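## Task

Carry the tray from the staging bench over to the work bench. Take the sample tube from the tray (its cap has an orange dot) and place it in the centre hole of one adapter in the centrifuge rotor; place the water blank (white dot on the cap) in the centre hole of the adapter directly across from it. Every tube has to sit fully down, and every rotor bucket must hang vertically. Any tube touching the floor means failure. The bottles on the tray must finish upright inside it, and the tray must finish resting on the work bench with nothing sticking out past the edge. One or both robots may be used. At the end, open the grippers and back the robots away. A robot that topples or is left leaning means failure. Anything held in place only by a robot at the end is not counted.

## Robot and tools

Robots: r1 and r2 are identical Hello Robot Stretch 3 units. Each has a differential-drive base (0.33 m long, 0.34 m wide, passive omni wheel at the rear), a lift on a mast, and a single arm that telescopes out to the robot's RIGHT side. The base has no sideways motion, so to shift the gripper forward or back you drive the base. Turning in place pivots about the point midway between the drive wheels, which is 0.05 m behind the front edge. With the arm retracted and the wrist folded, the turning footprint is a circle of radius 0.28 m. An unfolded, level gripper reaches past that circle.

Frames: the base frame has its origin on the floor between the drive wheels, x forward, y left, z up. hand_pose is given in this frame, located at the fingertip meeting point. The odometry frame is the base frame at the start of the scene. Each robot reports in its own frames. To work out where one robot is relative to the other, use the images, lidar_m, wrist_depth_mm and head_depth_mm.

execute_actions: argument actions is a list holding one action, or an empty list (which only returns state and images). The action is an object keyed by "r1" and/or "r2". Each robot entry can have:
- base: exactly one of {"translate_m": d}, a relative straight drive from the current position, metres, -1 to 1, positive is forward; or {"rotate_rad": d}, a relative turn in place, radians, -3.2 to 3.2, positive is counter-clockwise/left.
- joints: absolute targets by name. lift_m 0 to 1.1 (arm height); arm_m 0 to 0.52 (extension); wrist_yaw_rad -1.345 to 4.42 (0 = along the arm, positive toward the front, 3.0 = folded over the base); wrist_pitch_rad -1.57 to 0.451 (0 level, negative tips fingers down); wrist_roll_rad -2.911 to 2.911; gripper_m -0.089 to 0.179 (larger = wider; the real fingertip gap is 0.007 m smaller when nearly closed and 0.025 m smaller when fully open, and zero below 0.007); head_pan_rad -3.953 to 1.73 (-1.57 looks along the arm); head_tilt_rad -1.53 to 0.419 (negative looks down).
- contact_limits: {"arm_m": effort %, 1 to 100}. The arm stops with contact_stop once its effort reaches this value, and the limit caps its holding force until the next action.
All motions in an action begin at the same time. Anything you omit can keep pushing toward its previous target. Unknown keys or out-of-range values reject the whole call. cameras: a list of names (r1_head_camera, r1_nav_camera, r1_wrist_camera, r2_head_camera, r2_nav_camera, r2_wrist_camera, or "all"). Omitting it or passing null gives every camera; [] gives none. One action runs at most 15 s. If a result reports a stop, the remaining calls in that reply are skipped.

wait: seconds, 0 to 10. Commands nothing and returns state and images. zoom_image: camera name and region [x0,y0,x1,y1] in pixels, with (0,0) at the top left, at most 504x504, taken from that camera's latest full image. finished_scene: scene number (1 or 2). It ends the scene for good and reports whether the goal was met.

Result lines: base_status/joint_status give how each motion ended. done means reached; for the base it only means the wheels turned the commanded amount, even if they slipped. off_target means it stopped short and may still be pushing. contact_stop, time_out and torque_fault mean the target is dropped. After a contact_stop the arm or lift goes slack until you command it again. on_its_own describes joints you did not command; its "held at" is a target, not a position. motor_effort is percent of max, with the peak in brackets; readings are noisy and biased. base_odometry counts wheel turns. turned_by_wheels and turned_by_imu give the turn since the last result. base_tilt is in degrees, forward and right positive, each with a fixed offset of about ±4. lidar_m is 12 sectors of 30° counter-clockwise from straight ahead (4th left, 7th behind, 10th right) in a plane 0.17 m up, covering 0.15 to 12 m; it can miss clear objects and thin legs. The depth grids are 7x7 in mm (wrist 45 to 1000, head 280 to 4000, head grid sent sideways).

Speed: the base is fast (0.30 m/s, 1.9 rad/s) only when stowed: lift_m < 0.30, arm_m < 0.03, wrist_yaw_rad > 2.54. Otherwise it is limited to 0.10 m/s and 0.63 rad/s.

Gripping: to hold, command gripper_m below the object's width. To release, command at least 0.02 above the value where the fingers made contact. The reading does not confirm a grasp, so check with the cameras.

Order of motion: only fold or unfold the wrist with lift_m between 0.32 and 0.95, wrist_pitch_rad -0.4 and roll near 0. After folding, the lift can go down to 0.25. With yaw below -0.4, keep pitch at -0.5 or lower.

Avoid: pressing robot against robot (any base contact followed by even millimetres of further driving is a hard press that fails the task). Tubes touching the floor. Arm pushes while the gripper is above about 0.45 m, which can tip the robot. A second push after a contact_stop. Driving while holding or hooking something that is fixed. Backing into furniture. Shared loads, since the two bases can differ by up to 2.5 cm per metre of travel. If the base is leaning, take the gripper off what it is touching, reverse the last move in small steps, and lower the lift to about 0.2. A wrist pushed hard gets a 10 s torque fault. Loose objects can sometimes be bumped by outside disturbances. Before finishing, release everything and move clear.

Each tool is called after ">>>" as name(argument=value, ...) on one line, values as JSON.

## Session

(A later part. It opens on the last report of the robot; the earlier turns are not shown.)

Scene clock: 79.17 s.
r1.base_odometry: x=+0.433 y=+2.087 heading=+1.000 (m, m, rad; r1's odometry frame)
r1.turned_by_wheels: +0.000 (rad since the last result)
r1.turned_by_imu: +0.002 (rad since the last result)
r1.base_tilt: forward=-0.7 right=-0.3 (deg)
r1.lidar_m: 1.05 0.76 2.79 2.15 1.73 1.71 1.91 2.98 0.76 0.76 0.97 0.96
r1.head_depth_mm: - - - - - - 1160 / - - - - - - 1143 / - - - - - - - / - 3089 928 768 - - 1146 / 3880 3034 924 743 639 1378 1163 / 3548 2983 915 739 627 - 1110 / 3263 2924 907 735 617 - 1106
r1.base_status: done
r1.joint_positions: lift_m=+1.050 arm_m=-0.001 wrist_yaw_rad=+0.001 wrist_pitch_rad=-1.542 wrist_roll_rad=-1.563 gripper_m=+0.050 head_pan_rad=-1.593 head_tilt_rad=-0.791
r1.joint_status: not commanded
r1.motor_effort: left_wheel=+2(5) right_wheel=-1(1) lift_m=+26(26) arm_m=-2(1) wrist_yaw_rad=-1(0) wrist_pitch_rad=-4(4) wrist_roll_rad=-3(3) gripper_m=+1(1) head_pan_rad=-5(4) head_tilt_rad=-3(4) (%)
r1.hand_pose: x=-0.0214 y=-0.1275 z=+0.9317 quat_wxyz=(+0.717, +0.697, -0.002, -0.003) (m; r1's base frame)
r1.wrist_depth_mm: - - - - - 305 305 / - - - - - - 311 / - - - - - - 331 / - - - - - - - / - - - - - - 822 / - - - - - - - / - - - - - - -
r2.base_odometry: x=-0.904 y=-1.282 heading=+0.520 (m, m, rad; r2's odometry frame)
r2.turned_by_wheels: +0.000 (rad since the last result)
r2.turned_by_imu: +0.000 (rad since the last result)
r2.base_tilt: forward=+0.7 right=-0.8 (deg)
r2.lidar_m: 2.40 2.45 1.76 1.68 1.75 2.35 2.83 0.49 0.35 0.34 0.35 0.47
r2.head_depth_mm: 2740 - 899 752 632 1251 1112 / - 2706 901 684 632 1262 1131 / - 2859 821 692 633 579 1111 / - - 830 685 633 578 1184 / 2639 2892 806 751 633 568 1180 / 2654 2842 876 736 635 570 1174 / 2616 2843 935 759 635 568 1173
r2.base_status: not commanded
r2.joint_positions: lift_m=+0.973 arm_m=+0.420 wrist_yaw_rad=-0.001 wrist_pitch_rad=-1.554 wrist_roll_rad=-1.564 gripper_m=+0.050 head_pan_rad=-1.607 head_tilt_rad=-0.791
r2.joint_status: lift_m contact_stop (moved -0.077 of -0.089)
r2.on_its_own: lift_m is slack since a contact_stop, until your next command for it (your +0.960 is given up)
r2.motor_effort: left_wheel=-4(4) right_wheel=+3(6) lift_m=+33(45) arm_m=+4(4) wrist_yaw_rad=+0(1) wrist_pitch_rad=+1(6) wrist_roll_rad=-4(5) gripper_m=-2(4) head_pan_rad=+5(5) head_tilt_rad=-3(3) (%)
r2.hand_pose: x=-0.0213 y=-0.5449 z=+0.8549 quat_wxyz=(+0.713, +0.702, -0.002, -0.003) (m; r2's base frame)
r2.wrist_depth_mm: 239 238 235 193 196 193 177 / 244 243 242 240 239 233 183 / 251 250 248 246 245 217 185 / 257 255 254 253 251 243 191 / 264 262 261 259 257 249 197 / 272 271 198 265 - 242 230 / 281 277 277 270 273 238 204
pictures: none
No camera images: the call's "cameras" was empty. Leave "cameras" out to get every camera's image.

>>> execute_actions(actions=[{"r1":{"base":{"rotate_rad":0.92}},"r2":{"joints":{"lift_m":0.985}}}], cameras=["r2_wrist_camera","r2_head_camera"])

>>> execute_actions(actions=[{"r1":{"joints":{"arm_m":0.4,"lift_m":1.03}}}], cameras=["r1_wrist_camera","r1_head_camera"])

Scene clock: 83.30 s.
r1.base_odometry: x=+0.433 y=+2.087 heading=+1.920 (m, m, rad; r1's odometry frame)
r1.turned_by_wheels: +0.920 (rad since the last result)
r1.turned_by_imu: +0.923 (rad since the last result)
r1.base_tilt: forward=-0.8 right=-0.3 (deg)
r1.lidar_m: 2.79 2.36 1.78 1.72 1.80 2.57 2.50 0.76 0.98 0.96 1.01 0.76
r1.head_depth_mm: 2671 - - - - - 1163 / 2648 - - - - - 1143 / 623 - - - - - - / 2674 2954 887 742 - - 1147 / 2741 2955 833 722 623 571 1160 / 2747 2962 915 718 628 - 1110 / 2770 2938 908 734 618 - 1103
r1.base_status: done
r1.joint_positions: lift_m=+1.050 arm_m=-0.001 wrist_yaw_rad=+0.001 wrist_pitch_rad=-1.542 wrist_roll_rad=-1.563 gripper_m=+0.050 head_pan_rad=-1.593 head_tilt_rad=-0.791
r1.joint_status: not commanded
r1.motor_effort: left_wheel=-2(4) right_wheel=+2(3) lift_m=+26(26) arm_m=-2(1) wrist_yaw_rad=-1(1) wrist_pitch_rad=-5(4) wrist_roll_rad=-3(3) gripper_m=+0(1) head_pan_rad=-5(4) head_tilt_rad=-3(4) (%)
r1.hand_pose: x=-0.0214 y=-0.1275 z=+0.9317 quat_wxyz=(+0.717, +0.697, -0.002, -0.003) (m; r1's base frame)
r1.wrist_depth_mm: - - - - - 306 305 / - - - - - 312 311 / - - - - - 319 317 / - - - - - 330 327 / - - - - - 334 336 / - - - - - 342 342 / - - - - - 347 349
r2.base_odometry: x=-0.904 y=-1.282 heading=+0.520 (m, m, rad; r2's odometry frame)
r2.turned_by_wheels: +0.000 (rad since the last result)
r2.turned_by_imu: +0.000 (rad since the last result)
r2.base_tilt: forward=+0.8 right=-0.7 (deg)
r2.lidar_m: 2.41 2.45 1.76 1.69 1.74 2.35 2.84 0.49 0.36 0.34 0.35 0.48
r2.head_depth_mm: 2724 - 917 750 631 1254 1109 / - 2792 898 683 632 1263 1132 / 2729 2943 822 690 632 577 1115 / - - 836 684 631 579 1169 / 1305 1415 810 750 634 569 1174 / 2671 2867 867 734 633 568 1173 / 2636 2865 935 754 634 568 1174
r2.base_status: not commanded
r2.joint_positions: lift_m=+0.984 arm_m=+0.420 wrist_yaw_rad=-0.001 wrist_pitch_rad=-1.553 wrist_roll_rad=-1.564 gripper_m=+0.050 head_pan_rad=-1.607 head_tilt_rad=-0.791
r2.joint_status: all done
r2.motor_effort: left_wheel=-3(4) right_wheel=+2(3) lift_m=+46(47) arm_m=+4(3) wrist_yaw_rad=+0(1) wrist_pitch_rad=+0(0) wrist_roll_rad=-4(4) gripper_m=+1(3) head_pan_rad=+5(5) head_tilt_rad=-3(3) (%)
r2.hand_pose: x=-0.0213 y=-0.5453 z=+0.8665 quat_wxyz=(+0.713, +0.701, -0.002, -0.003) (m; r2's base frame)
r2.wrist_depth_mm: 246 246 245 216 221 200 186 / 254 253 250 249 248 242 218 / 261 259 258 256 254 233 195 / 269 266 266 262 262 231 200 / 276 274 271 269 268 253 231 / 285 281 - 275 - 244 228 / 293 291 289 273 285 249 214
pictures: r2_head_camera (sideways: a quarter turn clockwise sets it upright), r2_wrist_camera
camera_calibration (this result's frames):
r2_head_camera: T_world_to_cam=[[0.0533407, 0.687307, -0.724406, 0.955316], [0.997385, -0.0720949, 0.00503838, -0.0106847], [-0.048763, -0.72278, -0.689356, 0.850206], [0, 0, 0, 1]] pos_world=[0.00115815, -0.0428543, 1.27818]
r2_wrist_camera: T_world_to_cam=[[-0.00310302, -0.999988, 0.00376591, -0.550086], [-0.988377, 0.00363934, 0.15198, -0.114391], [-0.151992, -0.00325055, -0.988376, 1.01746], [0, 0, 0, 1]] pos_world=[0.0398773, -0.546356, 1.02509]
Images, in order (width x height): r2_head_camera 896x504, r2_wrist_camera 644x364.

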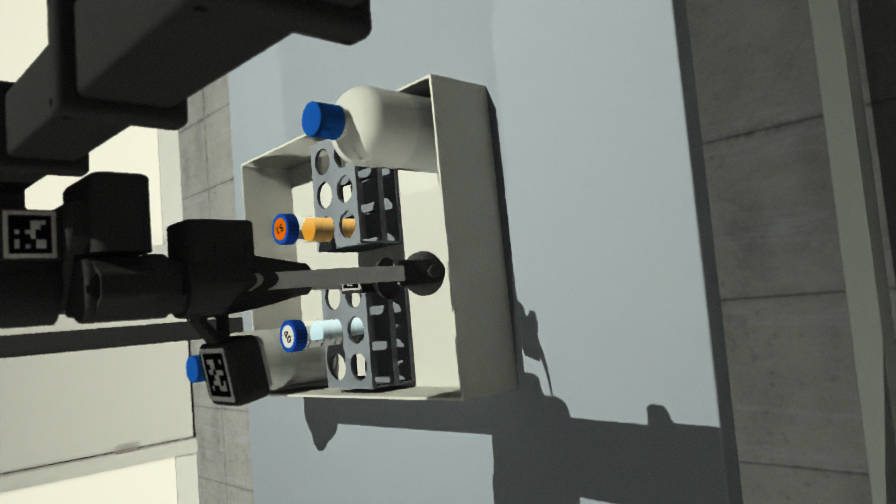

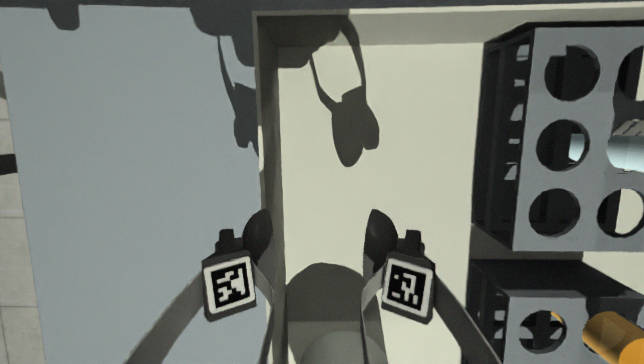

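Scene clock: 87.43 s.
r1.base_odometry: x=+0.433 y=+2.087 heading=+1.920 (m, m, rad; r1's odometry frame)
r1.turned_by_wheels: +0.000 (rad since the last result)
r1.turned_by_imu: +0.000 (rad since the last result)
r1.base_tilt: forward=-0.8 right=-0.3 (deg)
r1.lidar_m: 2.79 2.37 1.78 1.71 1.79 2.56 2.49 0.76 0.99 0.96 1.01 0.76
r1.head_depth_mm: 2772 2964 953 767 639 559 1182 / 2704 2970 916 592 632 568 1178 / - 2828 884 723 632 565 1176 / 2746 2921 891 726 628 562 1168 / 2767 2786 834 722 624 559 1164 / 2748 2971 911 717 620 566 1159 / 2785 2947 907 734 616 564 1151
r1.base_status: not commanded
r1.joint_positions: lift_m=+1.030 arm_m=+0.400 wrist_yaw_rad=+0.000 wrist_pitch_rad=-1.542 wrist_roll_rad=-1.564 gripper_m=+0.050 head_pan_rad=-1.593 head_tilt_rad=-0.791
r1.joint_status: all done
r1.motor_effort: left_wheel=-2(1) right_wheel=+1(2) lift_m=+21(23) arm_m=+4(5) wrist_yaw_rad=+1(1) wrist_pitch_rad=-4(4) wrist_roll_rad=-2(3) gripper_m=+2(1) head_pan_rad=-5(4) head_tilt_rad=-3(4) (%)
r1.hand_pose: x=-0.0214 y=-0.5278 z=+0.9120 quat_wxyz=(+0.717, +0.697, -0.002, -0.003) (m; r1's base frame)
r1.wrist_depth_mm: 287 284 268 270 244 227 246 / 293 288 287 286 282 234 273 / 299 298 294 296 291 239 295 / 309 305 303 302 278 182 301 / - 313 310 311 306 282 311 / - 319 315 315 - 258 316 / - 323 243 256 318 290 327
r2.base_odometry: x=-0.904 y=-1.282 heading=+0.520 (m, m, rad; r2's odometry frame)
r2.turned_by_wheels: +0.000 (rad since the last result)
r2.turned_by_imu: +0.000 (rad since the last result)
r2.base_tilt: forward=+0.6 right=-0.9 (deg)
r2.lidar_m: 2.41 2.44 1.77 1.69 1.75 2.35 2.84 0.49 0.36 0.34 0.35 0.47
r2.head_depth_mm: 2717 - 913 751 630 1255 1118 / - 2769 898 684 631 1263 1129 / 2725 2949 822 690 630 579 1114 / - - 835 690 631 580 1172 / 1297 1426 806 748 634 567 1173 / 2644 2856 868 736 633 568 1172 / 2600 2884 933 757 634 568 1173
r2.base_status: not commanded
r2.joint_positions: lift_m=+0.984 arm_m=+0.420 wrist_yaw_rad=-0.001 wrist_pitch_rad=-1.553 wrist_roll_rad=-1.564 gripper_m=+0.050 head_pan_rad=-1.607 head_tilt_rad=-0.791
r2.joint_status: not commanded
r2.motor_effort: left_wheel=-2(3) right_wheel=+2(1) lift_m=+46(46) arm_m=+3(3) wrist_yaw_rad=+1(1) wrist_pitch_rad=+0(0) wrist_roll_rad=-4(4) gripper_m=+0(0) head_pan_rad=+4(5) head_tilt_rad=-4(4) (%)
r2.hand_pose: x=-0.0213 y=-0.5453 z=+0.8665 quat_wxyz=(+0.713, +0.701, -0.002, -0.003) (m; r2's base frame)
r2.wrist_depth_mm: 246 247 244 217 221 200 186 / 255 253 251 250 248 241 218 / 261 260 260 257 255 232 194 / 268 266 266 264 262 231 200 / 276 272 273 269 268 254 232 / 284 282 - 275 - 243 228 / 295 290 289 274 285 248 215
pictures: r1_head_camera (sideways: a quarter turn clockwise sets it upright), r1_wrist_camera
camera_calibration (this result's frames):
r1_head_camera: T_world_to_cam=[[-0.0259623, 0.699506, -0.714155, 0.953891], [0.998793, -0.0116473, -0.0477183, 0.0573644], [-0.0416972, -0.714532, -0.698359, 0.870339], [0, 0, 0, 1]] pos_world=[0.00376077, -0.044699, 1.29177]
r1_wrist_camera: T_world_to_cam=[[-0.0252624, -0.999611, 0.0118095, -0.533207], [-0.988497, 0.0267401, 0.148855, -0.108115], [-0.149113, -0.0079132, -0.988789, 1.05371], [0, 0, 0, 1]] pos_world=[0.0367806, -0.52177, 1.06429]
Images, in order (width x height): r1_head_camera 896x504, r1_wrist_camera 644x364.

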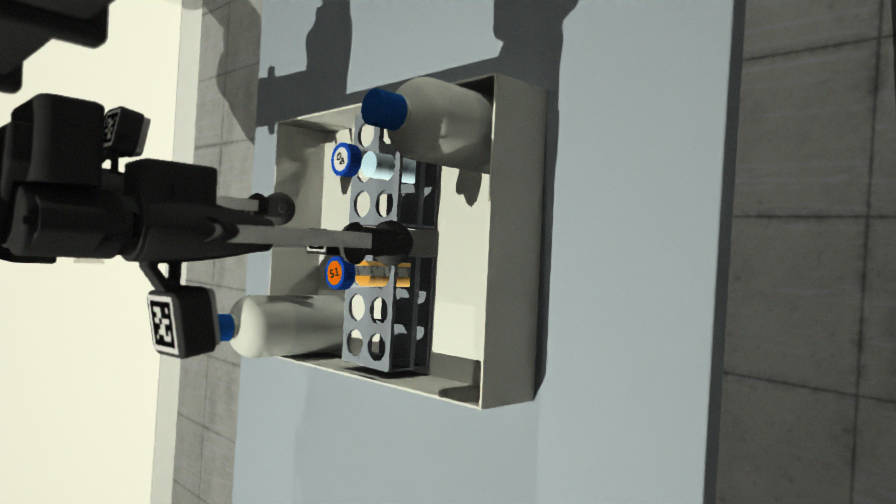

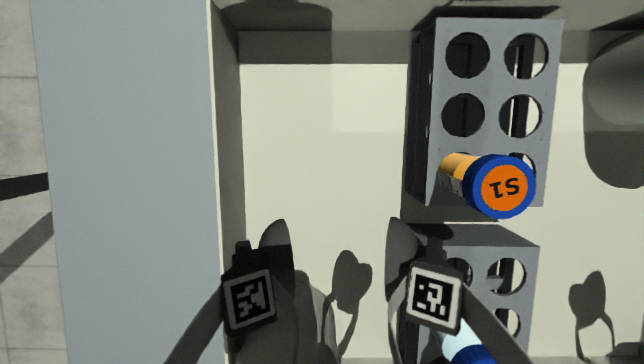

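>>> execute_actions(actions=[{"r1":{"base":{"translate_m":0.07},"joints":{"arm_m":0.325,"lift_m":0.99}},"r2":{"base":{"translate_m":0.05},"joints":{"arm_m":0.387}}}], cameras=["r1_wrist_camera","r2_wrist_camera"])

>>> execute_actions(actions=[{"r1":{"joints":{"lift_m":0.93}},"r2":{"joints":{"lift_m":0.93}}}])

Scene clock: 92.47 s.
r1.base_odometry: x=+0.409 y=+2.153 heading=+1.920 (m, m, rad; r1's odometry frame)
r1.turned_by_wheels: +0.000 (rad since the last result)
r1.turned_by_imu: +0.000 (rad since the last result)
r1.base_tilt: forward=-0.8 right=-0.2 (deg)
r1.lidar_m: 2.72 2.36 1.78 1.71 1.80 2.56 2.57 0.82 0.99 0.96 1.01 0.70
r1.head_depth_mm: - - 940 592 630 570 1185 / - 2732 884 731 632 568 1180 / - - 860 732 631 565 1171 / 2743 2955 821 728 628 562 1168 / 2763 2946 845 741 624 559 1168 / 2768 2965 915 740 620 569 1159 / 2771 2968 906 733 617 565 1156
r1.base_status: done
r1.joint_positions: lift_m=+0.990 arm_m=+0.325 wrist_yaw_rad=+0.000 wrist_pitch_rad=-1.542 wrist_roll_rad=-1.564 gripper_m=+0.050 head_pan_rad=-1.593 head_tilt_rad=-0.791
r1.joint_status: all done
r1.motor_effort: left_wheel=-1(2) right_wheel=+1(5) lift_m=+21(22) arm_m=-4(5) wrist_yaw_rad=+0(0) wrist_pitch_rad=-4(4) wrist_roll_rad=-2(2) gripper_m=+0(1) head_pan_rad=-5(4) head_tilt_rad=-3(3) (%)
r1.hand_pose: x=-0.0214 y=-0.4536 z=+0.8720 quat_wxyz=(+0.717, +0.697, -0.002, -0.003) (m; r1's base frame)
r1.wrist_depth_mm: 925 247 247 246 247 246 250 / 978 252 253 252 253 255 252 / - 260 257 257 255 255 227 / - 265 263 262 262 261 206 / - 271 273 268 269 266 211 / - 279 277 278 - 273 211 / - 288 285 284 285 278 231
r2.base_odometry: x=-0.860 y=-1.257 heading=+0.520 (m, m, rad; r2's odometry frame)
r2.turned_by_wheels: +0.000 (rad since the last result)
r2.turned_by_imu: +0.000 (rad since the last result)
r2.base_tilt: forward=+0.8 right=-0.8 (deg)
r2.lidar_m: 2.36 2.45 1.77 1.69 1.74 2.36 2.89 0.49 0.35 0.34 0.35 0.47
r2.head_depth_mm: 2717 - 647 695 630 1260 1112 / - 2824 823 686 630 1262 1127 / - 931 819 696 632 579 1167 / - - 871 689 630 578 1176 / 2725 2849 850 751 633 567 1174 / 2656 2882 907 757 634 568 1173 / 2627 2903 934 755 635 557 1173
r2.base_status: done
r2.joint_positions: lift_m=+0.984 arm_m=+0.387 wrist_yaw_rad=-0.001 wrist_pitch_rad=-1.552 wrist_roll_rad=-1.564 gripper_m=+0.050 head_pan_rad=-1.607 head_tilt_rad=-0.791
r2.joint_status: all done
r2.motor_effort: left_wheel=-3(4) right_wheel=+1(7) lift_m=+46(47) arm_m=-1(1) wrist_yaw_rad=+1(2) wrist_pitch_rad=+0(0) wrist_roll_rad=-4(4) gripper_m=+0(0) head_pan_rad=+5(4) head_tilt_rad=-3(3) (%)
r2.hand_pose: x=-0.0213 y=-0.5130 z=+0.8665 quat_wxyz=(+0.713, +0.701, -0.002, -0.003) (m; r2's base frame)
r2.wrist_depth_mm: 249 247 245 245 245 245 243 / 256 253 251 252 252 250 250 / - 259 258 258 256 255 199 / - 266 266 265 261 258 202 / - 274 272 271 267 264 210 / - 281 - 277 - 272 214 / - 289 290 288 285 272 233
pictures: r1_wrist_camera, r2_wrist_camera
camera_calibration (this result's frames):
r1_wrist_camera: T_world_to_cam=[[-0.0250097, -0.999619, 0.0116709, -0.458392], [-0.988503, 0.0264696, 0.148864, -0.104279], [-0.149117, -0.00781362, -0.988789, 1.0148], [0, 0, 0, 1]] pos_world=[0.0367795, -0.447528, 1.0243]
r2_wrist_camera: T_world_to_cam=[[-0.00307075, -0.999986, 0.00420769, -0.518163], [-0.988377, 0.00367459, 0.151978, -0.114489], [-0.151992, -0.0036921, -0.988375, 1.01733], [0, 0, 0, 1]] pos_world=[0.0398768, -0.513979, 1.02509]
Images, in order (width x height): r1_wrist_camera 644x364, r2_wrist_camera 644x364.

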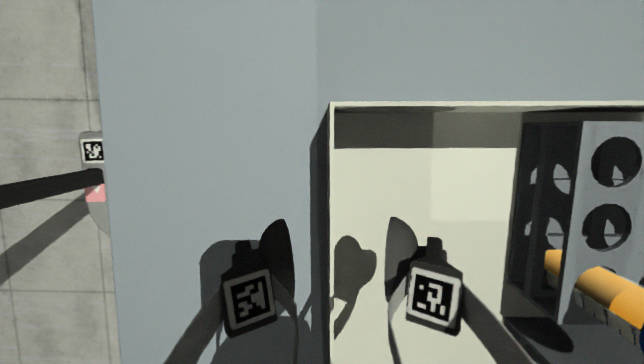

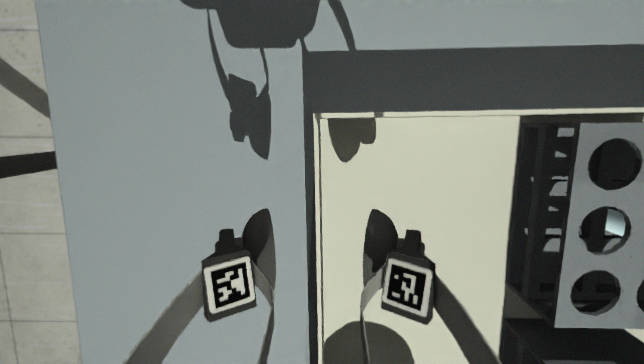

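Scene clock: 93.83 s.
r1.base_odometry: x=+0.409 y=+2.153 heading=+1.920 (m, m, rad; r1's odometry frame)
r1.turned_by_wheels: +0.000 (rad since the last result)
r1.turned_by_imu: +0.000 (rad since the last result)
r1.base_tilt: forward=-0.8 right=-0.3 (deg)
r1.lidar_m: 2.72 2.36 1.78 1.71 1.80 2.56 2.56 0.83 0.99 0.96 1.01 0.70
r1.head_depth_mm: 2674 2908 - 599 623 570 1182 / 655 - 835 729 632 566 1180 / 2642 - - 733 631 564 1175 / 2740 2932 797 725 620 562 1169 / 2754 2995 957 731 624 559 1161 / 2774 2953 915 739 620 568 1155 / 2782 2942 907 734 617 564 1153
r1.base_status: not commanded
r1.joint_positions: lift_m=+0.930 arm_m=+0.325 wrist_yaw_rad=+0.000 wrist_pitch_rad=-1.542 wrist_roll_rad=-1.564 gripper_m=+0.050 head_pan_rad=-1.593 head_tilt_rad=-0.791
r1.joint_status: all done
r1.motor_effort: left_wheel=-2(2) right_wheel=+2(1) lift_m=+21(23) arm_m=-4(6) wrist_yaw_rad=+0(1) wrist_pitch_rad=-4(4) wrist_roll_rad=-2(2) gripper_m=+0(1) head_pan_rad=-4(5) head_tilt_rad=-4(4) (%)
r1.hand_pose: x=-0.0214 y=-0.4536 z=+0.8120 quat_wxyz=(+0.717, +0.697, -0.002, -0.003) (m; r1's base frame)
r1.wrist_depth_mm: 190 192 190 191 192 191 192 / 194 195 194 195 195 192 194 / 200 198 200 199 198 197 195 / 205 203 203 205 201 202 198 / 606 209 210 208 206 206 203 / - 214 214 212 - 212 186 / - 220 219 221 216 220 186
r2.base_odometry: x=-0.860 y=-1.257 heading=+0.520 (m, m, rad; r2's odometry frame)
r2.turned_by_wheels: +0.000 (rad since the last result)
r2.turned_by_imu: +0.000 (rad since the last result)
r2.base_tilt: forward=+0.7 right=-0.9 (deg)
r2.lidar_m: 2.36 2.45 1.77 1.69 1.75 2.36 2.88 0.49 0.35 0.34 0.35 0.47
r2.head_depth_mm: 2790 3033 - - 632 1257 1108 / 2764 - 817 689 629 1261 1134 / 711 933 820 694 631 578 1172 / 1262 - - 696 632 577 1169 / 2664 2880 852 749 633 567 1178 / 2642 2865 936 755 632 567 1170 / 2580 2859 937 756 634 557 1181
r2.base_status: not commanded
r2.joint_positions: lift_m=+0.931 arm_m=+0.387 wrist_yaw_rad=-0.001 wrist_pitch_rad=-1.552 wrist_roll_rad=-1.564 gripper_m=+0.050 head_pan_rad=-1.607 head_tilt_rad=-0.791
r2.joint_status: all done
r2.motor_effort: left_wheel=-3(2) right_wheel=+1(1) lift_m=+18(44) arm_m=-1(1) wrist_yaw_rad=+1(1) wrist_pitch_rad=+0(0) wrist_roll_rad=-4(4) gripper_m=+1(0) head_pan_rad=+5(5) head_tilt_rad=-3(3) (%)
r2.hand_pose: x=-0.0213 y=-0.5130 z=+0.8126 quat_wxyz=(+0.713, +0.701, -0.002, -0.003) (m; r2's base frame)
r2.wrist_depth_mm: 197 196 196 195 195 194 193 / 201 201 200 200 200 199 199 / 207 206 206 204 202 201 197 / 213 212 211 209 207 207 200 / 218 217 216 215 213 214 206 / 224 223 - 222 - 218 209 / 232 230 230 227 226 225 192
pictures: r1_head_camera (sideways: a quarter turn clockwise sets it upright), r1_nav_camera (sideways: a quarter turn counterclockwise sets it upright), r1_wrist_camera, r2_head_camera (sideways: a quarter turn clockwise sets it upright), r2_nav_camera (sideways: a quarter turn counterclockwise sets it upright), r2_wrist_camera
camera_calibration (this result's frames):
r1_head_camera: T_world_to_cam=[[-0.0259624, 0.699506, -0.714155, 0.953891], [0.998793, -0.0116472, -0.0477183, 0.0573644], [-0.0416971, -0.714532, -0.698359, 0.870339], [0, 0, 0, 1]] pos_world=[0.00376078, -0.044699, 1.29177]
r1_nav_camera: T_world_to_cam=[[-0.0293892, -0.706586, 0.707017, -0.8796], [-0.999425, 0.00879598, -0.0327534, 0.100718], [0.0169242, -0.707573, -0.706438, 0.879897], [0, 0, 0, 1]] pos_world=[0.0599178, 0.000192167, 1.24678]
r1_wrist_camera: T_world_to_cam=[[-0.0250097, -0.999619, 0.0116709, -0.457691], [-0.988503, 0.0264696, 0.148864, -0.0953472], [-0.149117, -0.00781363, -0.988789, 0.955475], [0, 0, 0, 1]] pos_world=[0.0367795, -0.447528, 0.964299]
r2_head_camera: T_world_to_cam=[[0.0533407, 0.687307, -0.724406, 0.955316], [0.997385, -0.0720949, 0.00503838, -0.0106847], [-0.048763, -0.72278, -0.689355, 0.850206], [0, 0, 0, 1]] pos_world=[0.00115815, -0.0428543, 1.27818]
r2_nav_camera: T_world_to_cam=[[-0.0031738, -0.685565, 0.728005, -0.908144], [-0.999977, -0.00216211, -0.00639555, 0.0658598], [0.00595859, -0.728008, -0.685542, 0.851979], [0, 0, 0, 1]] pos_world=[0.0578995, -0.00220169, 1.24562]
r2_wrist_camera: T_world_to_cam=[[-0.0030706, -0.999986, 0.00424715, -0.517976], [-0.988377, 0.00368044, 0.151978, -0.1063], [-0.151992, -0.00373112, -0.988375, 0.964079], [0, 0, 0, 1]] pos_world=[0.0398768, -0.51398, 0.971226]
Images, in order (width x height): r1_head_camera 896x504, r1_nav_camera 672x504, r1_wrist_camera 644x364, r2_head_camera 896x504, r2_nav_camera 672x504, r2_wrist_camera 644x364.

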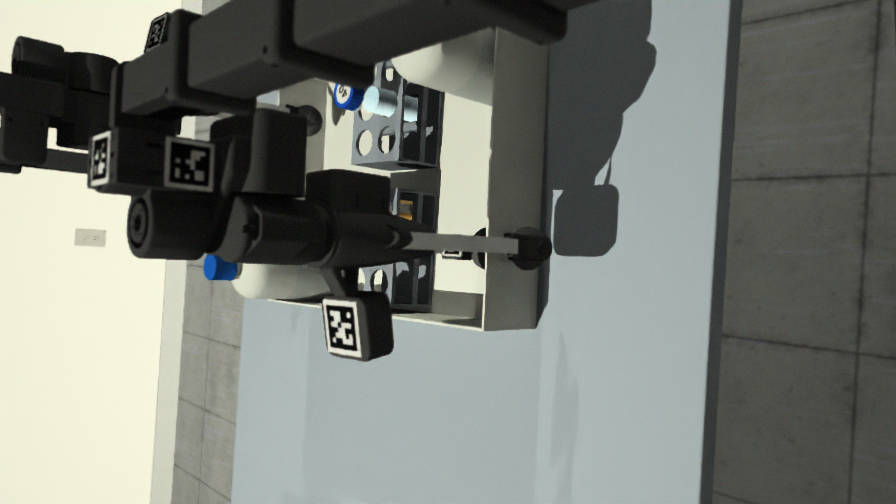

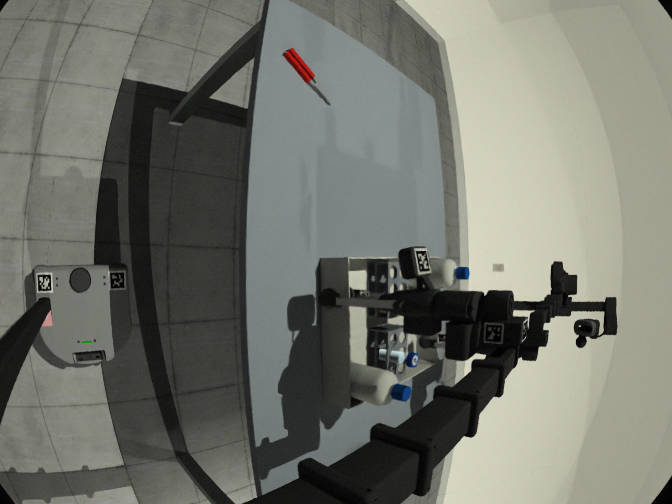

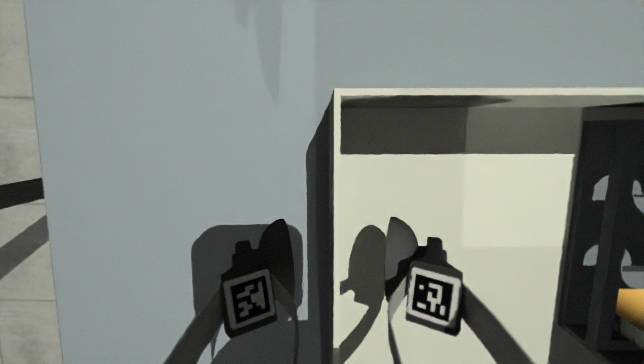

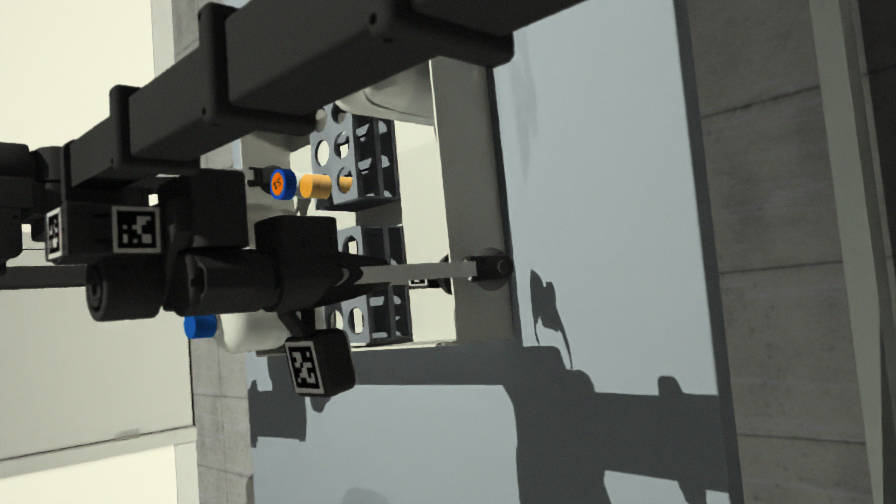

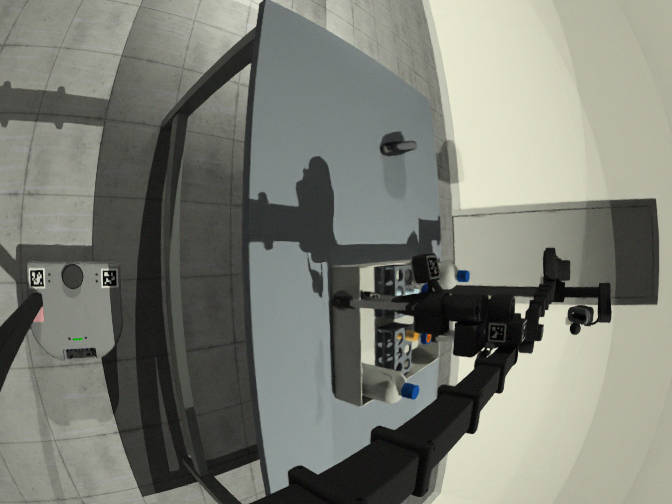

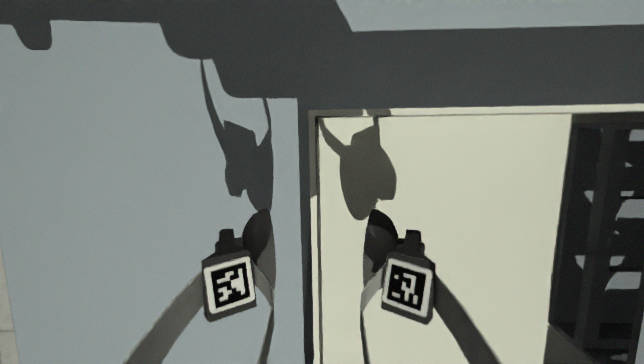

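>>> execute_actions(actions=[{"r1":{"joints":{"gripper_m":-0.05}},"r2":{"joints":{"gripper_m":-0.05}}}], cameras=[])

>>> execute_actions(actions=[{"r1":{"joints":{"lift_m":0.96}},"r2":{"joints":{"lift_m":0.96}}}], cameras=["r1_wrist_camera","r2_wrist_camera","r1_head_camera"])

Scene clock: 97.30 s.
r1.base_odometry: x=+0.409 y=+2.153 heading=+1.920 (m, m, rad; r1's odometry frame)
r1.turned_by_wheels: +0.000 (rad since the last result)
r1.turned_by_imu: +0.000 (rad since the last result)
r1.base_tilt: forward=-0.7 right=-0.3 (deg)
r1.lidar_m: 2.72 2.36 1.78 1.71 1.80 2.58 2.57 0.83 0.99 0.96 1.01 0.70
r1.head_depth_mm: 2671 2929 - 599 623 561 1185 / 654 - 871 727 632 568 1178 / 2623 - - 728 631 564 1175 / 2754 2958 796 723 626 561 1169 / 2760 2943 952 723 623 559 1165 / 2777 2963 915 740 620 567 1151 / 2786 2931 907 733 617 565 1153
r1.base_status: not commanded
r1.joint_positions: lift_m=+0.930 arm_m=+0.325 wrist_yaw_rad=-0.001 wrist_pitch_rad=-1.546 wrist_roll_rad=-1.564 gripper_m=-0.049 head_pan_rad=-1.593 head_tilt_rad=-0.791
r1.joint_status: all done
r1.motor_effort: left_wheel=-1(1) right_wheel=+1(2) lift_m=+26(26) arm_m=-5(5) wrist_yaw_rad=+0(1) wrist_pitch_rad=-2(4) wrist_roll_rad=-2(2) gripper_m=-18(93) head_pan_rad=-4(4) head_tilt_rad=-4(3) (%)
r1.hand_pose: x=-0.0213 y=-0.4527 z=+0.8118 quat_wxyz=(+0.716, +0.698, -0.003, -0.003) (m; r1's base frame)
r1.wrist_depth_mm: 191 190 190 190 189 188 191 / 197 196 195 194 192 191 191 / 200 200 199 198 195 194 191 / 205 205 203 201 198 196 195 / 968 210 209 206 203 203 199 / - 213 216 - 206 210 202 / - 221 218 216 215 214 186
r2.base_odometry: x=-0.860 y=-1.257 heading=+0.520 (m, m, rad; r2's odometry frame)
r2.turned_by_wheels: +0.000 (rad since the last result)
r2.turned_by_imu: +0.000 (rad since the last result)
r2.base_tilt: forward=+0.7 right=-0.9 (deg)
r2.lidar_m: 2.36 2.44 1.77 1.69 1.75 2.35 2.89 0.49 0.35 0.34 0.35 0.47
r2.head_depth_mm: 2807 3057 - - 630 1250 1112 / 2742 - 820 689 632 1257 1130 / 710 935 822 696 633 578 1170 / 1252 - - 695 632 579 1169 / 2688 2849 849 744 633 568 1172 / 2627 2876 950 755 634 568 1176 / 2635 2883 937 755 635 557 1175
r2.base_status: not commanded
r2.joint_positions: lift_m=+0.930 arm_m=+0.387 wrist_yaw_rad=+0.000 wrist_pitch_rad=-1.552 wrist_roll_rad=-1.567 gripper_m=-0.049 head_pan_rad=-1.607 head_tilt_rad=-0.791
r2.joint_status: all done
r2.motor_effort: left_wheel=-3(2) right_wheel=+2(1) lift_m=+25(25) arm_m=-1(1) wrist_yaw_rad=+0(1) wrist_pitch_rad=+0(0) wrist_roll_rad=-2(4) gripper_m=-24(100) head_pan_rad=+4(5) head_tilt_rad=-4(3) (%)
r2.hand_pose: x=-0.0214 y=-0.5129 z=+0.8124 quat_wxyz=(+0.713, +0.701, -0.001, -0.002) (m; r2's base frame)
r2.wrist_depth_mm: 196 196 195 194 194 193 192 / 201 200 200 199 199 197 197 / 206 206 205 202 198 198 193 / 212 211 210 207 204 202 196 / 218 216 215 209 210 209 202 / 224 223 221 - 215 215 206 / 231 231 228 225 222 221 194
pictures: none
No camera images: the call's "cameras" was empty. Leave "cameras" out to get every camera's image.

Scene clock: 98.37 s.
r1.base_odometry: x=+0.409 y=+2.153 heading=+1.920 (m, m, rad; r1's odometry frame)
r1.turned_by_wheels: +0.000 (rad since the last result)
r1.turned_by_imu: +0.000 (rad since the last result)
r1.base_tilt: forward=-0.7 right=-0.3 (deg)
r1.lidar_m: 2.72 2.36 1.78 1.71 1.80 2.57 2.56 0.83 0.99 0.96 1.01 0.70
r1.head_depth_mm: 2627 - 731 578 631 561 1184 / 636 774 838 688 631 568 1178 / 2605 - 809 705 632 564 1177 / 2696 1850 776 702 626 562 1169 / 2764 2972 913 704 623 559 1157 / 2773 2973 917 739 621 568 1162 / 2772 2949 910 734 616 565 1154
r1.base_status: not commanded
r1.joint_positions: lift_m=+0.960 arm_m=+0.325 wrist_yaw_rad=-0.001 wrist_pitch_rad=-1.546 wrist_roll_rad=-1.564 gripper_m=-0.049 head_pan_rad=-1.593 head_tilt_rad=-0.791
r1.joint_status: all done
r1.motor_effort: left_wheel=-1(1) right_wheel=+1(1) lift_m=+31(29) arm_m=-5(5) wrist_yaw_rad=+1(1) wrist_pitch_rad=-2(2) wrist_roll_rad=-2(2) gripper_m=-18(18) head_pan_rad=-5(5) head_tilt_rad=-3(4) (%)
r1.hand_pose: x=-0.0213 y=-0.4527 z=+0.8415 quat_wxyz=(+0.716, +0.699, -0.003, -0.003) (m; r1's base frame)
r1.wrist_depth_mm: 929 219 218 218 218 216 215 / 972 222 222 221 221 220 220 / 987 228 226 225 194 195 193 / - 235 234 232 200 198 193 / - 241 239 237 202 204 199 / - 245 246 - 208 208 201 / - 254 250 232 215 214 184
r2.base_odometry: x=-0.860 y=-1.257 heading=+0.520 (m, m, rad; r2's odometry frame)
r2.turned_by_wheels: +0.000 (rad since the last result)
r2.turned_by_imu: +0.000 (rad since the last result)
r2.base_tilt: forward=+0.7 right=-0.8 (deg)
r2.lidar_m: 2.36 2.45 1.77 1.69 1.75 2.35 2.89 0.49 0.35 0.34 0.35 0.47
r2.head_depth_mm: 2804 - - 694 632 1258 1111 / 2702 - 787 672 630 1261 1128 / - 933 788 695 632 578 1180 / - - 781 695 634 578 1176 / 2592 822 783 696 632 567 1181 / 2644 2858 903 755 634 569 1175 / 2624 2838 935 756 636 557 1174
r2.base_status: not commanded
r2.joint_positions: lift_m=+0.959 arm_m=+0.387 wrist_yaw_rad=+0.000 wrist_pitch_rad=-1.552 wrist_roll_rad=-1.567 gripper_m=-0.049 head_pan_rad=-1.607 head_tilt_rad=-0.791
r2.joint_status: all done
r2.motor_effort: left_wheel=-2(2) right_wheel=+1(1) lift_m=+53(57) arm_m=-1(1) wrist_yaw_rad=+0(0) wrist_pitch_rad=+0(0) wrist_roll_rad=-2(2) gripper_m=-24(24) head_pan_rad=+4(4) head_tilt_rad=-4(3) (%)
r2.hand_pose: x=-0.0214 y=-0.5130 z=+0.8412 quat_wxyz=(+0.713, +0.701, -0.001, -0.001) (m; r2's base frame)
r2.wrist_depth_mm: 224 223 222 220 220 220 219 / 229 228 228 225 225 225 225 / 235 234 234 230 199 198 193 / 242 240 240 206 204 203 196 / 249 247 247 209 209 209 202 / 259 254 255 - 215 215 207 / - 262 261 225 223 220 193
pictures: r1_head_camera (sideways: a quarter turn clockwise sets it upright), r1_wrist_camera, r2_wrist_camera
camera_calibration (this result's frames):
r1_head_camera: T_world_to_cam=[[-0.0259625, 0.699506, -0.714155, 0.953891], [0.998793, -0.0116471, -0.0477183, 0.0573644], [-0.0416971, -0.714532, -0.698359, 0.870339], [0, 0, 0, 1]] pos_world=[0.00376078, -0.044699, 1.29177]
r1_wrist_camera: T_world_to_cam=[[-0.0260891, -0.999626, 0.0082485, -0.454261], [-0.988475, 0.0270272, 0.148952, -0.0995657], [-0.14912, -0.0042674, -0.98881, 0.98628], [0, 0, 0, 1]] pos_world=[0.0368042, -0.447191, 0.993821]
r2_wrist_camera: T_world_to_cam=[[0.000982881, -0.999989, 0.0045104, -0.51825], [-0.988375, -0.000285714, 0.152036, -0.11274], [-0.152033, -0.0046074, -0.988365, 0.991862], [0, 0, 0, 1]] pos_world=[0.0398758, -0.513707, 0.9998]
Images, in order (width x height): r1_head_camera 896x504, r1_wrist_camera 644x364, r2_wrist_camera 644x364.

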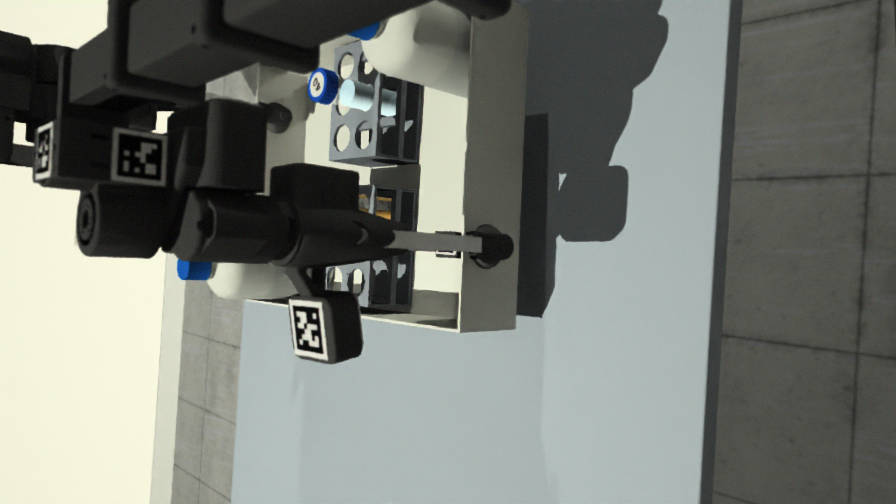

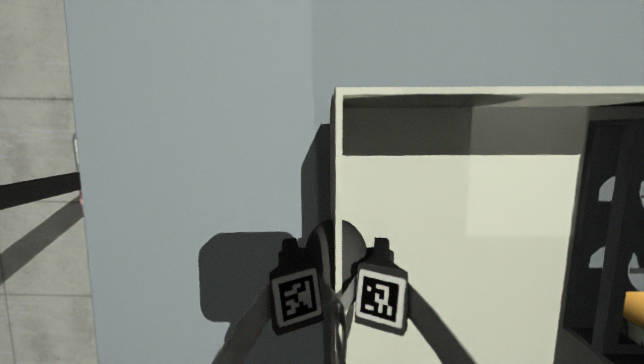

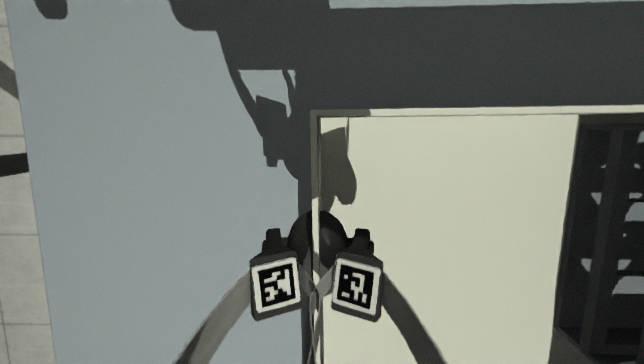

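>>> execute_actions(actions=[{"r1":{"joints":{"lift_m":1.04,"gripper_m":-0.07}},"r2":{"joints":{"lift_m":1.04,"gripper_m":-0.07}}}], cameras=["r1_wrist_camera","r2_wrist_camera"])

>>> execute_actions(actions=[{"r1":{"base":{"translate_m":-0.4},"joints":{"head_tilt_rad":-0.5}},"r2":{"base":{"translate_m":0.4},"joints":{"head_tilt_rad":-0.5}}}], cameras=["r1_wrist_camera","r2_wrist_camera","r1_nav_camera"])

Scene clock: 101.43 s.
r1.base_odometry: x=+0.409 y=+2.153 heading=+1.920 (m, m, rad; r1's odometry frame)
r1.turned_by_wheels: +0.000 (rad since the last result)
r1.turned_by_imu: +0.000 (rad since the last result)
r1.base_tilt: forward=-0.7 right=-0.3 (deg)
r1.lidar_m: 2.72 2.36 1.78 1.71 1.80 2.56 2.57 0.83 0.99 0.96 1.01 0.70
r1.head_depth_mm: 705 2969 528 562 639 560 1186 / - 848 679 580 635 568 1181 / - - 671 641 630 564 1170 / 2687 712 678 691 627 562 1166 / 2767 3023 725 702 623 559 1162 / 2758 2974 916 739 619 567 1159 / 2781 2948 908 734 617 565 1157
r1.base_status: not commanded
r1.joint_positions: lift_m=+1.040 arm_m=+0.325 wrist_yaw_rad=-0.002 wrist_pitch_rad=-1.548 wrist_roll_rad=-1.564 gripper_m=-0.066 head_pan_rad=-1.593 head_tilt_rad=-0.791
r1.joint_status: gripper_m off_target (ended at -0.066, target -0.070); the others done
r1.motor_effort: left_wheel=-1(2) right_wheel=+1(1) lift_m=+31(30) arm_m=-4(5) wrist_yaw_rad=+1(1) wrist_pitch_rad=-1(3) wrist_roll_rad=-2(2) gripper_m=-22(96) head_pan_rad=-5(4) head_tilt_rad=-4(3) (%)
r1.hand_pose: x=-0.0213 y=-0.4521 z=+0.9216 quat_wxyz=(+0.715, +0.699, -0.003, -0.003) (m; r1's base frame)
r1.wrist_depth_mm: - 293 295 291 295 295 292 / - 299 299 301 299 294 295 / - 311 305 304 192 193 190 / - 313 313 316 198 196 192 / - 322 326 320 203 202 197 / - - 333 - 207 208 201 / - - 339 340 215 212 186
r2.base_odometry: x=-0.860 y=-1.257 heading=+0.520 (m, m, rad; r2's odometry frame)
r2.turned_by_wheels: +0.000 (rad since the last result)
r2.turned_by_imu: +0.000 (rad since the last result)
r2.base_tilt: forward=+0.7 right=-0.9 (deg)
r2.lidar_m: 2.35 2.45 1.77 1.69 1.75 2.35 2.89 0.49 0.35 0.34 0.35 0.47
r2.head_depth_mm: 2935 2851 590 733 629 1255 1107 / 2821 858 601 730 632 1256 1132 / 2780 846 701 713 631 579 1167 / - 874 708 715 632 579 1175 / 2581 786 703 715 634 568 1176 / 2669 2738 935 756 634 569 1171 / 2604 2853 932 757 634 557 1180
r2.base_status: not commanded
r2.joint_positions: lift_m=+1.039 arm_m=+0.387 wrist_yaw_rad=+0.000 wrist_pitch_rad=-1.550 wrist_roll_rad=-1.568 gripper_m=-0.065 head_pan_rad=-1.607 head_tilt_rad=-0.791
r2.joint_status: gripper_m off_target (ended at -0.065, target -0.070); the others done
r2.motor_effort: left_wheel=-2(2) right_wheel=+1(1) lift_m=+52(55) arm_m=-1(1) wrist_yaw_rad=+0(0) wrist_pitch_rad=-1(1) wrist_roll_rad=-2(2) gripper_m=-31(100) head_pan_rad=+5(5) head_tilt_rad=-3(4) (%)
r2.hand_pose: x=-0.0214 y=-0.5135 z=+0.9212 quat_wxyz=(+0.714, +0.700, -0.001, -0.001) (m; r2's base frame)
r2.wrist_depth_mm: - 297 297 296 295 293 294 / - 306 304 303 302 302 299 / - 312 312 201 199 198 194 / - 321 320 206 204 204 197 / - 331 329 210 209 209 201 / - 340 337 - 216 214 207 / - 349 347 223 222 220 194
pictures: r1_wrist_camera, r2_wrist_camera
camera_calibration (this result's frames):
r1_wrist_camera: T_world_to_cam=[[-0.026639, -0.999628, 0.00590598, -0.452171], [-0.988461, 0.0272218, 0.149012, -0.111459], [-0.149117, -0.00186829, -0.988818, 1.06651], [0, 0, 0, 1]] pos_world=[0.0368173, -0.446976, 1.07386]
r2_wrist_camera: T_world_to_cam=[[0.00152844, -0.999977, 0.00660457, -0.521059], [-0.988374, -0.000506497, 0.152043, -0.125022], [-0.152036, -0.00676018, -0.988352, 1.06978], [0, 0, 0, 1]] pos_world=[0.039874, -0.513879, 1.07977]
Images, in order (width x height): r1_wrist_camera 644x364, r2_wrist_camera 644x364.

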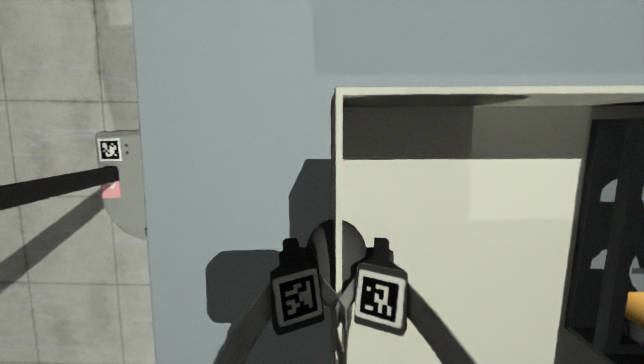

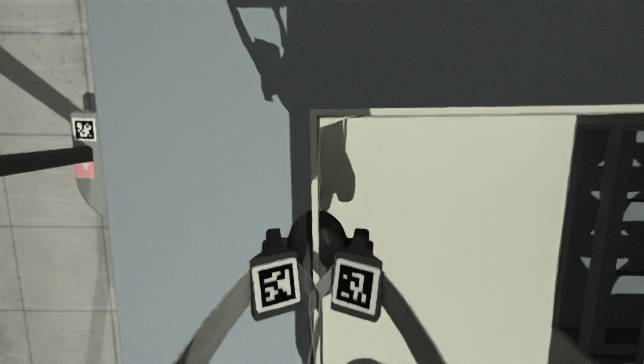

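Scene clock: 106.97 s.
r1.base_odometry: x=+0.546 y=+1.777 heading=+1.920 (m, m, rad; r1's odometry frame)
r1.turned_by_wheels: +0.000 (rad since the last result)
r1.turned_by_imu: -0.001 (rad since the last result)
r1.base_tilt: forward=-0.8 right=-0.3 (deg)
r1.lidar_m: 3.13 2.39 1.78 1.73 1.83 2.59 2.17 0.47 0.97 0.94 0.99 1.07
r1.head_depth_mm: 2631 2784 - 2751 514 624 561 / 1131 660 853 849 649 619 559 / 1225 986 - 825 646 631 554 / 2597 2827 - - 658 629 552 / 2633 2894 3136 808 659 626 547 / 2646 2879 3159 1110 825 656 545 / 2646 2861 3195 1104 819 652 543
r1.base_status: done
r1.joint_positions: lift_m=+1.040 arm_m=+0.325 wrist_yaw_rad=-0.005 wrist_pitch_rad=-1.567 wrist_roll_rad=-1.564 gripper_m=-0.055 head_pan_rad=-1.593 head_tilt_rad=-0.508
r1.joint_status: all done
r1.on_its_own: gripper_m is held at -0.056, not at your -0.070, by its stall guard, which is not easing now
r1.motor_effort: left_wheel=-1(4) right_wheel=-5(5) lift_m=+31(32) arm_m=+0(6) wrist_yaw_rad=+2(2) wrist_pitch_rad=+8(8) wrist_roll_rad=-2(2) gripper_m=-24(25) head_pan_rad=-4(5) head_tilt_rad=+2(18) (%)
r1.hand_pose: x=-0.0212 y=-0.4469 z=+0.9219 quat_wxyz=(+0.708, +0.706, -0.004, -0.004) (m; r1's base frame)
r1.wrist_depth_mm: - 299 298 292 291 291 286 / - 308 305 300 295 294 293 / - 314 310 196 193 191 189 / - 319 313 198 197 197 188 / - - 330 202 204 201 195 / - - 332 - 206 205 181 / - - 341 279 211 210 178
r2.base_odometry: x=-0.513 y=-1.058 heading=+0.520 (m, m, rad; r2's odometry frame)
r2.turned_by_wheels: +0.000 (rad since the last result)
r2.turned_by_imu: +0.000 (rad since the last result)
r2.base_tilt: forward=+0.6 right=-0.7 (deg)
r2.lidar_m: 1.96 2.46 1.77 1.70 1.75 2.37 3.26 0.48 0.35 0.33 0.34 2.17
r2.head_depth_mm: 2717 2877 3306 576 594 672 557 / 2672 2821 3181 781 601 676 560 / 2594 - 3113 773 597 676 561 / 1168 - - 762 645 680 562 / 2509 2769 2918 816 701 664 565 / 2543 2803 3001 1115 865 685 566 / 2558 2753 2980 2834 867 684 567
r2.base_status: done
r2.joint_positions: lift_m=+1.039 arm_m=+0.387 wrist_yaw_rad=+0.000 wrist_pitch_rad=-1.555 wrist_roll_rad=-1.568 gripper_m=-0.049 head_pan_rad=-1.607 head_tilt_rad=-0.508
r2.joint_status: all done
r2.on_its_own: gripper_m is held at -0.050, not at your -0.070, by its stall guard, which is not easing now
r2.motor_effort: left_wheel=+1(2) right_wheel=-7(9) lift_m=+53(53) arm_m=+2(1) wrist_yaw_rad=+0(0) wrist_pitch_rad=+1(1) wrist_roll_rad=-2(2) gripper_m=-30(30) head_pan_rad=+4(5) head_tilt_rad=+2(15) (%)
r2.hand_pose: x=-0.0214 y=-0.5119 z=+0.9213 quat_wxyz=(+0.713, +0.702, -0.001, -0.001) (m; r2's base frame)
r2.wrist_depth_mm: - 298 299 295 295 295 292 / - 306 304 303 304 302 298 / - 315 312 198 198 197 192 / - 321 321 204 203 202 194 / - 331 328 208 209 207 200 / - 341 336 - 214 212 183 / - 352 350 222 220 219 193
pictures: r1_nav_camera (sideways: a quarter turn counterclockwise sets it upright), r1_wrist_camera, r2_wrist_camera
camera_calibration (this result's frames):
r1_nav_camera: T_world_to_cam=[[-0.0243366, -0.481139, 0.876306, -1.10032], [-0.999618, 0.000207817, -0.0276471, 0.0940826], [0.01312, -0.876644, -0.48096, 0.586593], [0, 0, 0, 1]] pos_world=[0.0595725, -0.0151933, 1.24895]
r1_wrist_camera: T_world_to_cam=[[-0.029694, -0.999481, -0.0125167, -0.430057], [-0.988387, 0.0274927, 0.149453, -0.111861], [-0.149031, 0.0168092, -0.98869, 1.07514], [0, 0, 0, 1]] pos_world=[0.0368976, -0.444831, 1.07431]
r2_wrist_camera: T_world_to_cam=[[0.00100184, -0.999998, 0.00189978, -0.515163], [-0.988374, -0.000701351, 0.152041, -0.125123], [-0.152039, -0.00203001, -0.988372, 1.07233], [0, 0, 0, 1]] pos_world=[0.0398841, -0.513073, 1.07986]
Images, in order (width x height): r1_nav_camera 672x504, r1_wrist_camera 644x364, r2_wrist_camera 644x364.

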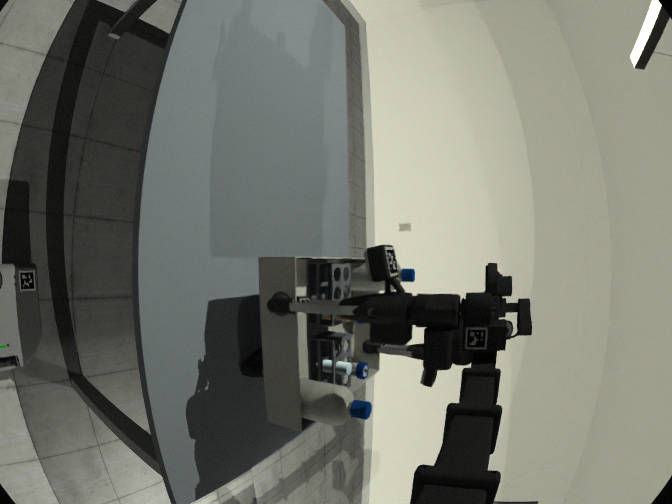

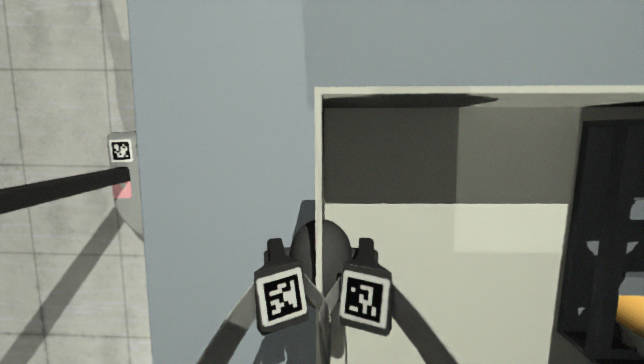

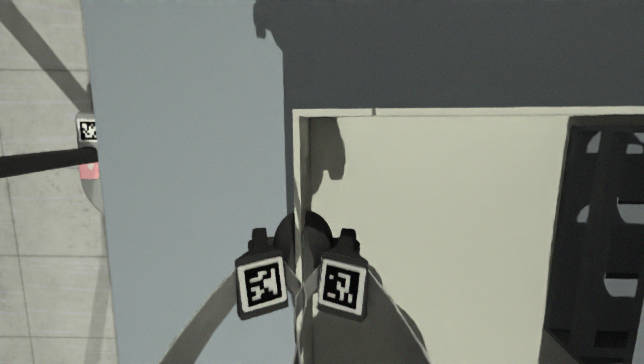

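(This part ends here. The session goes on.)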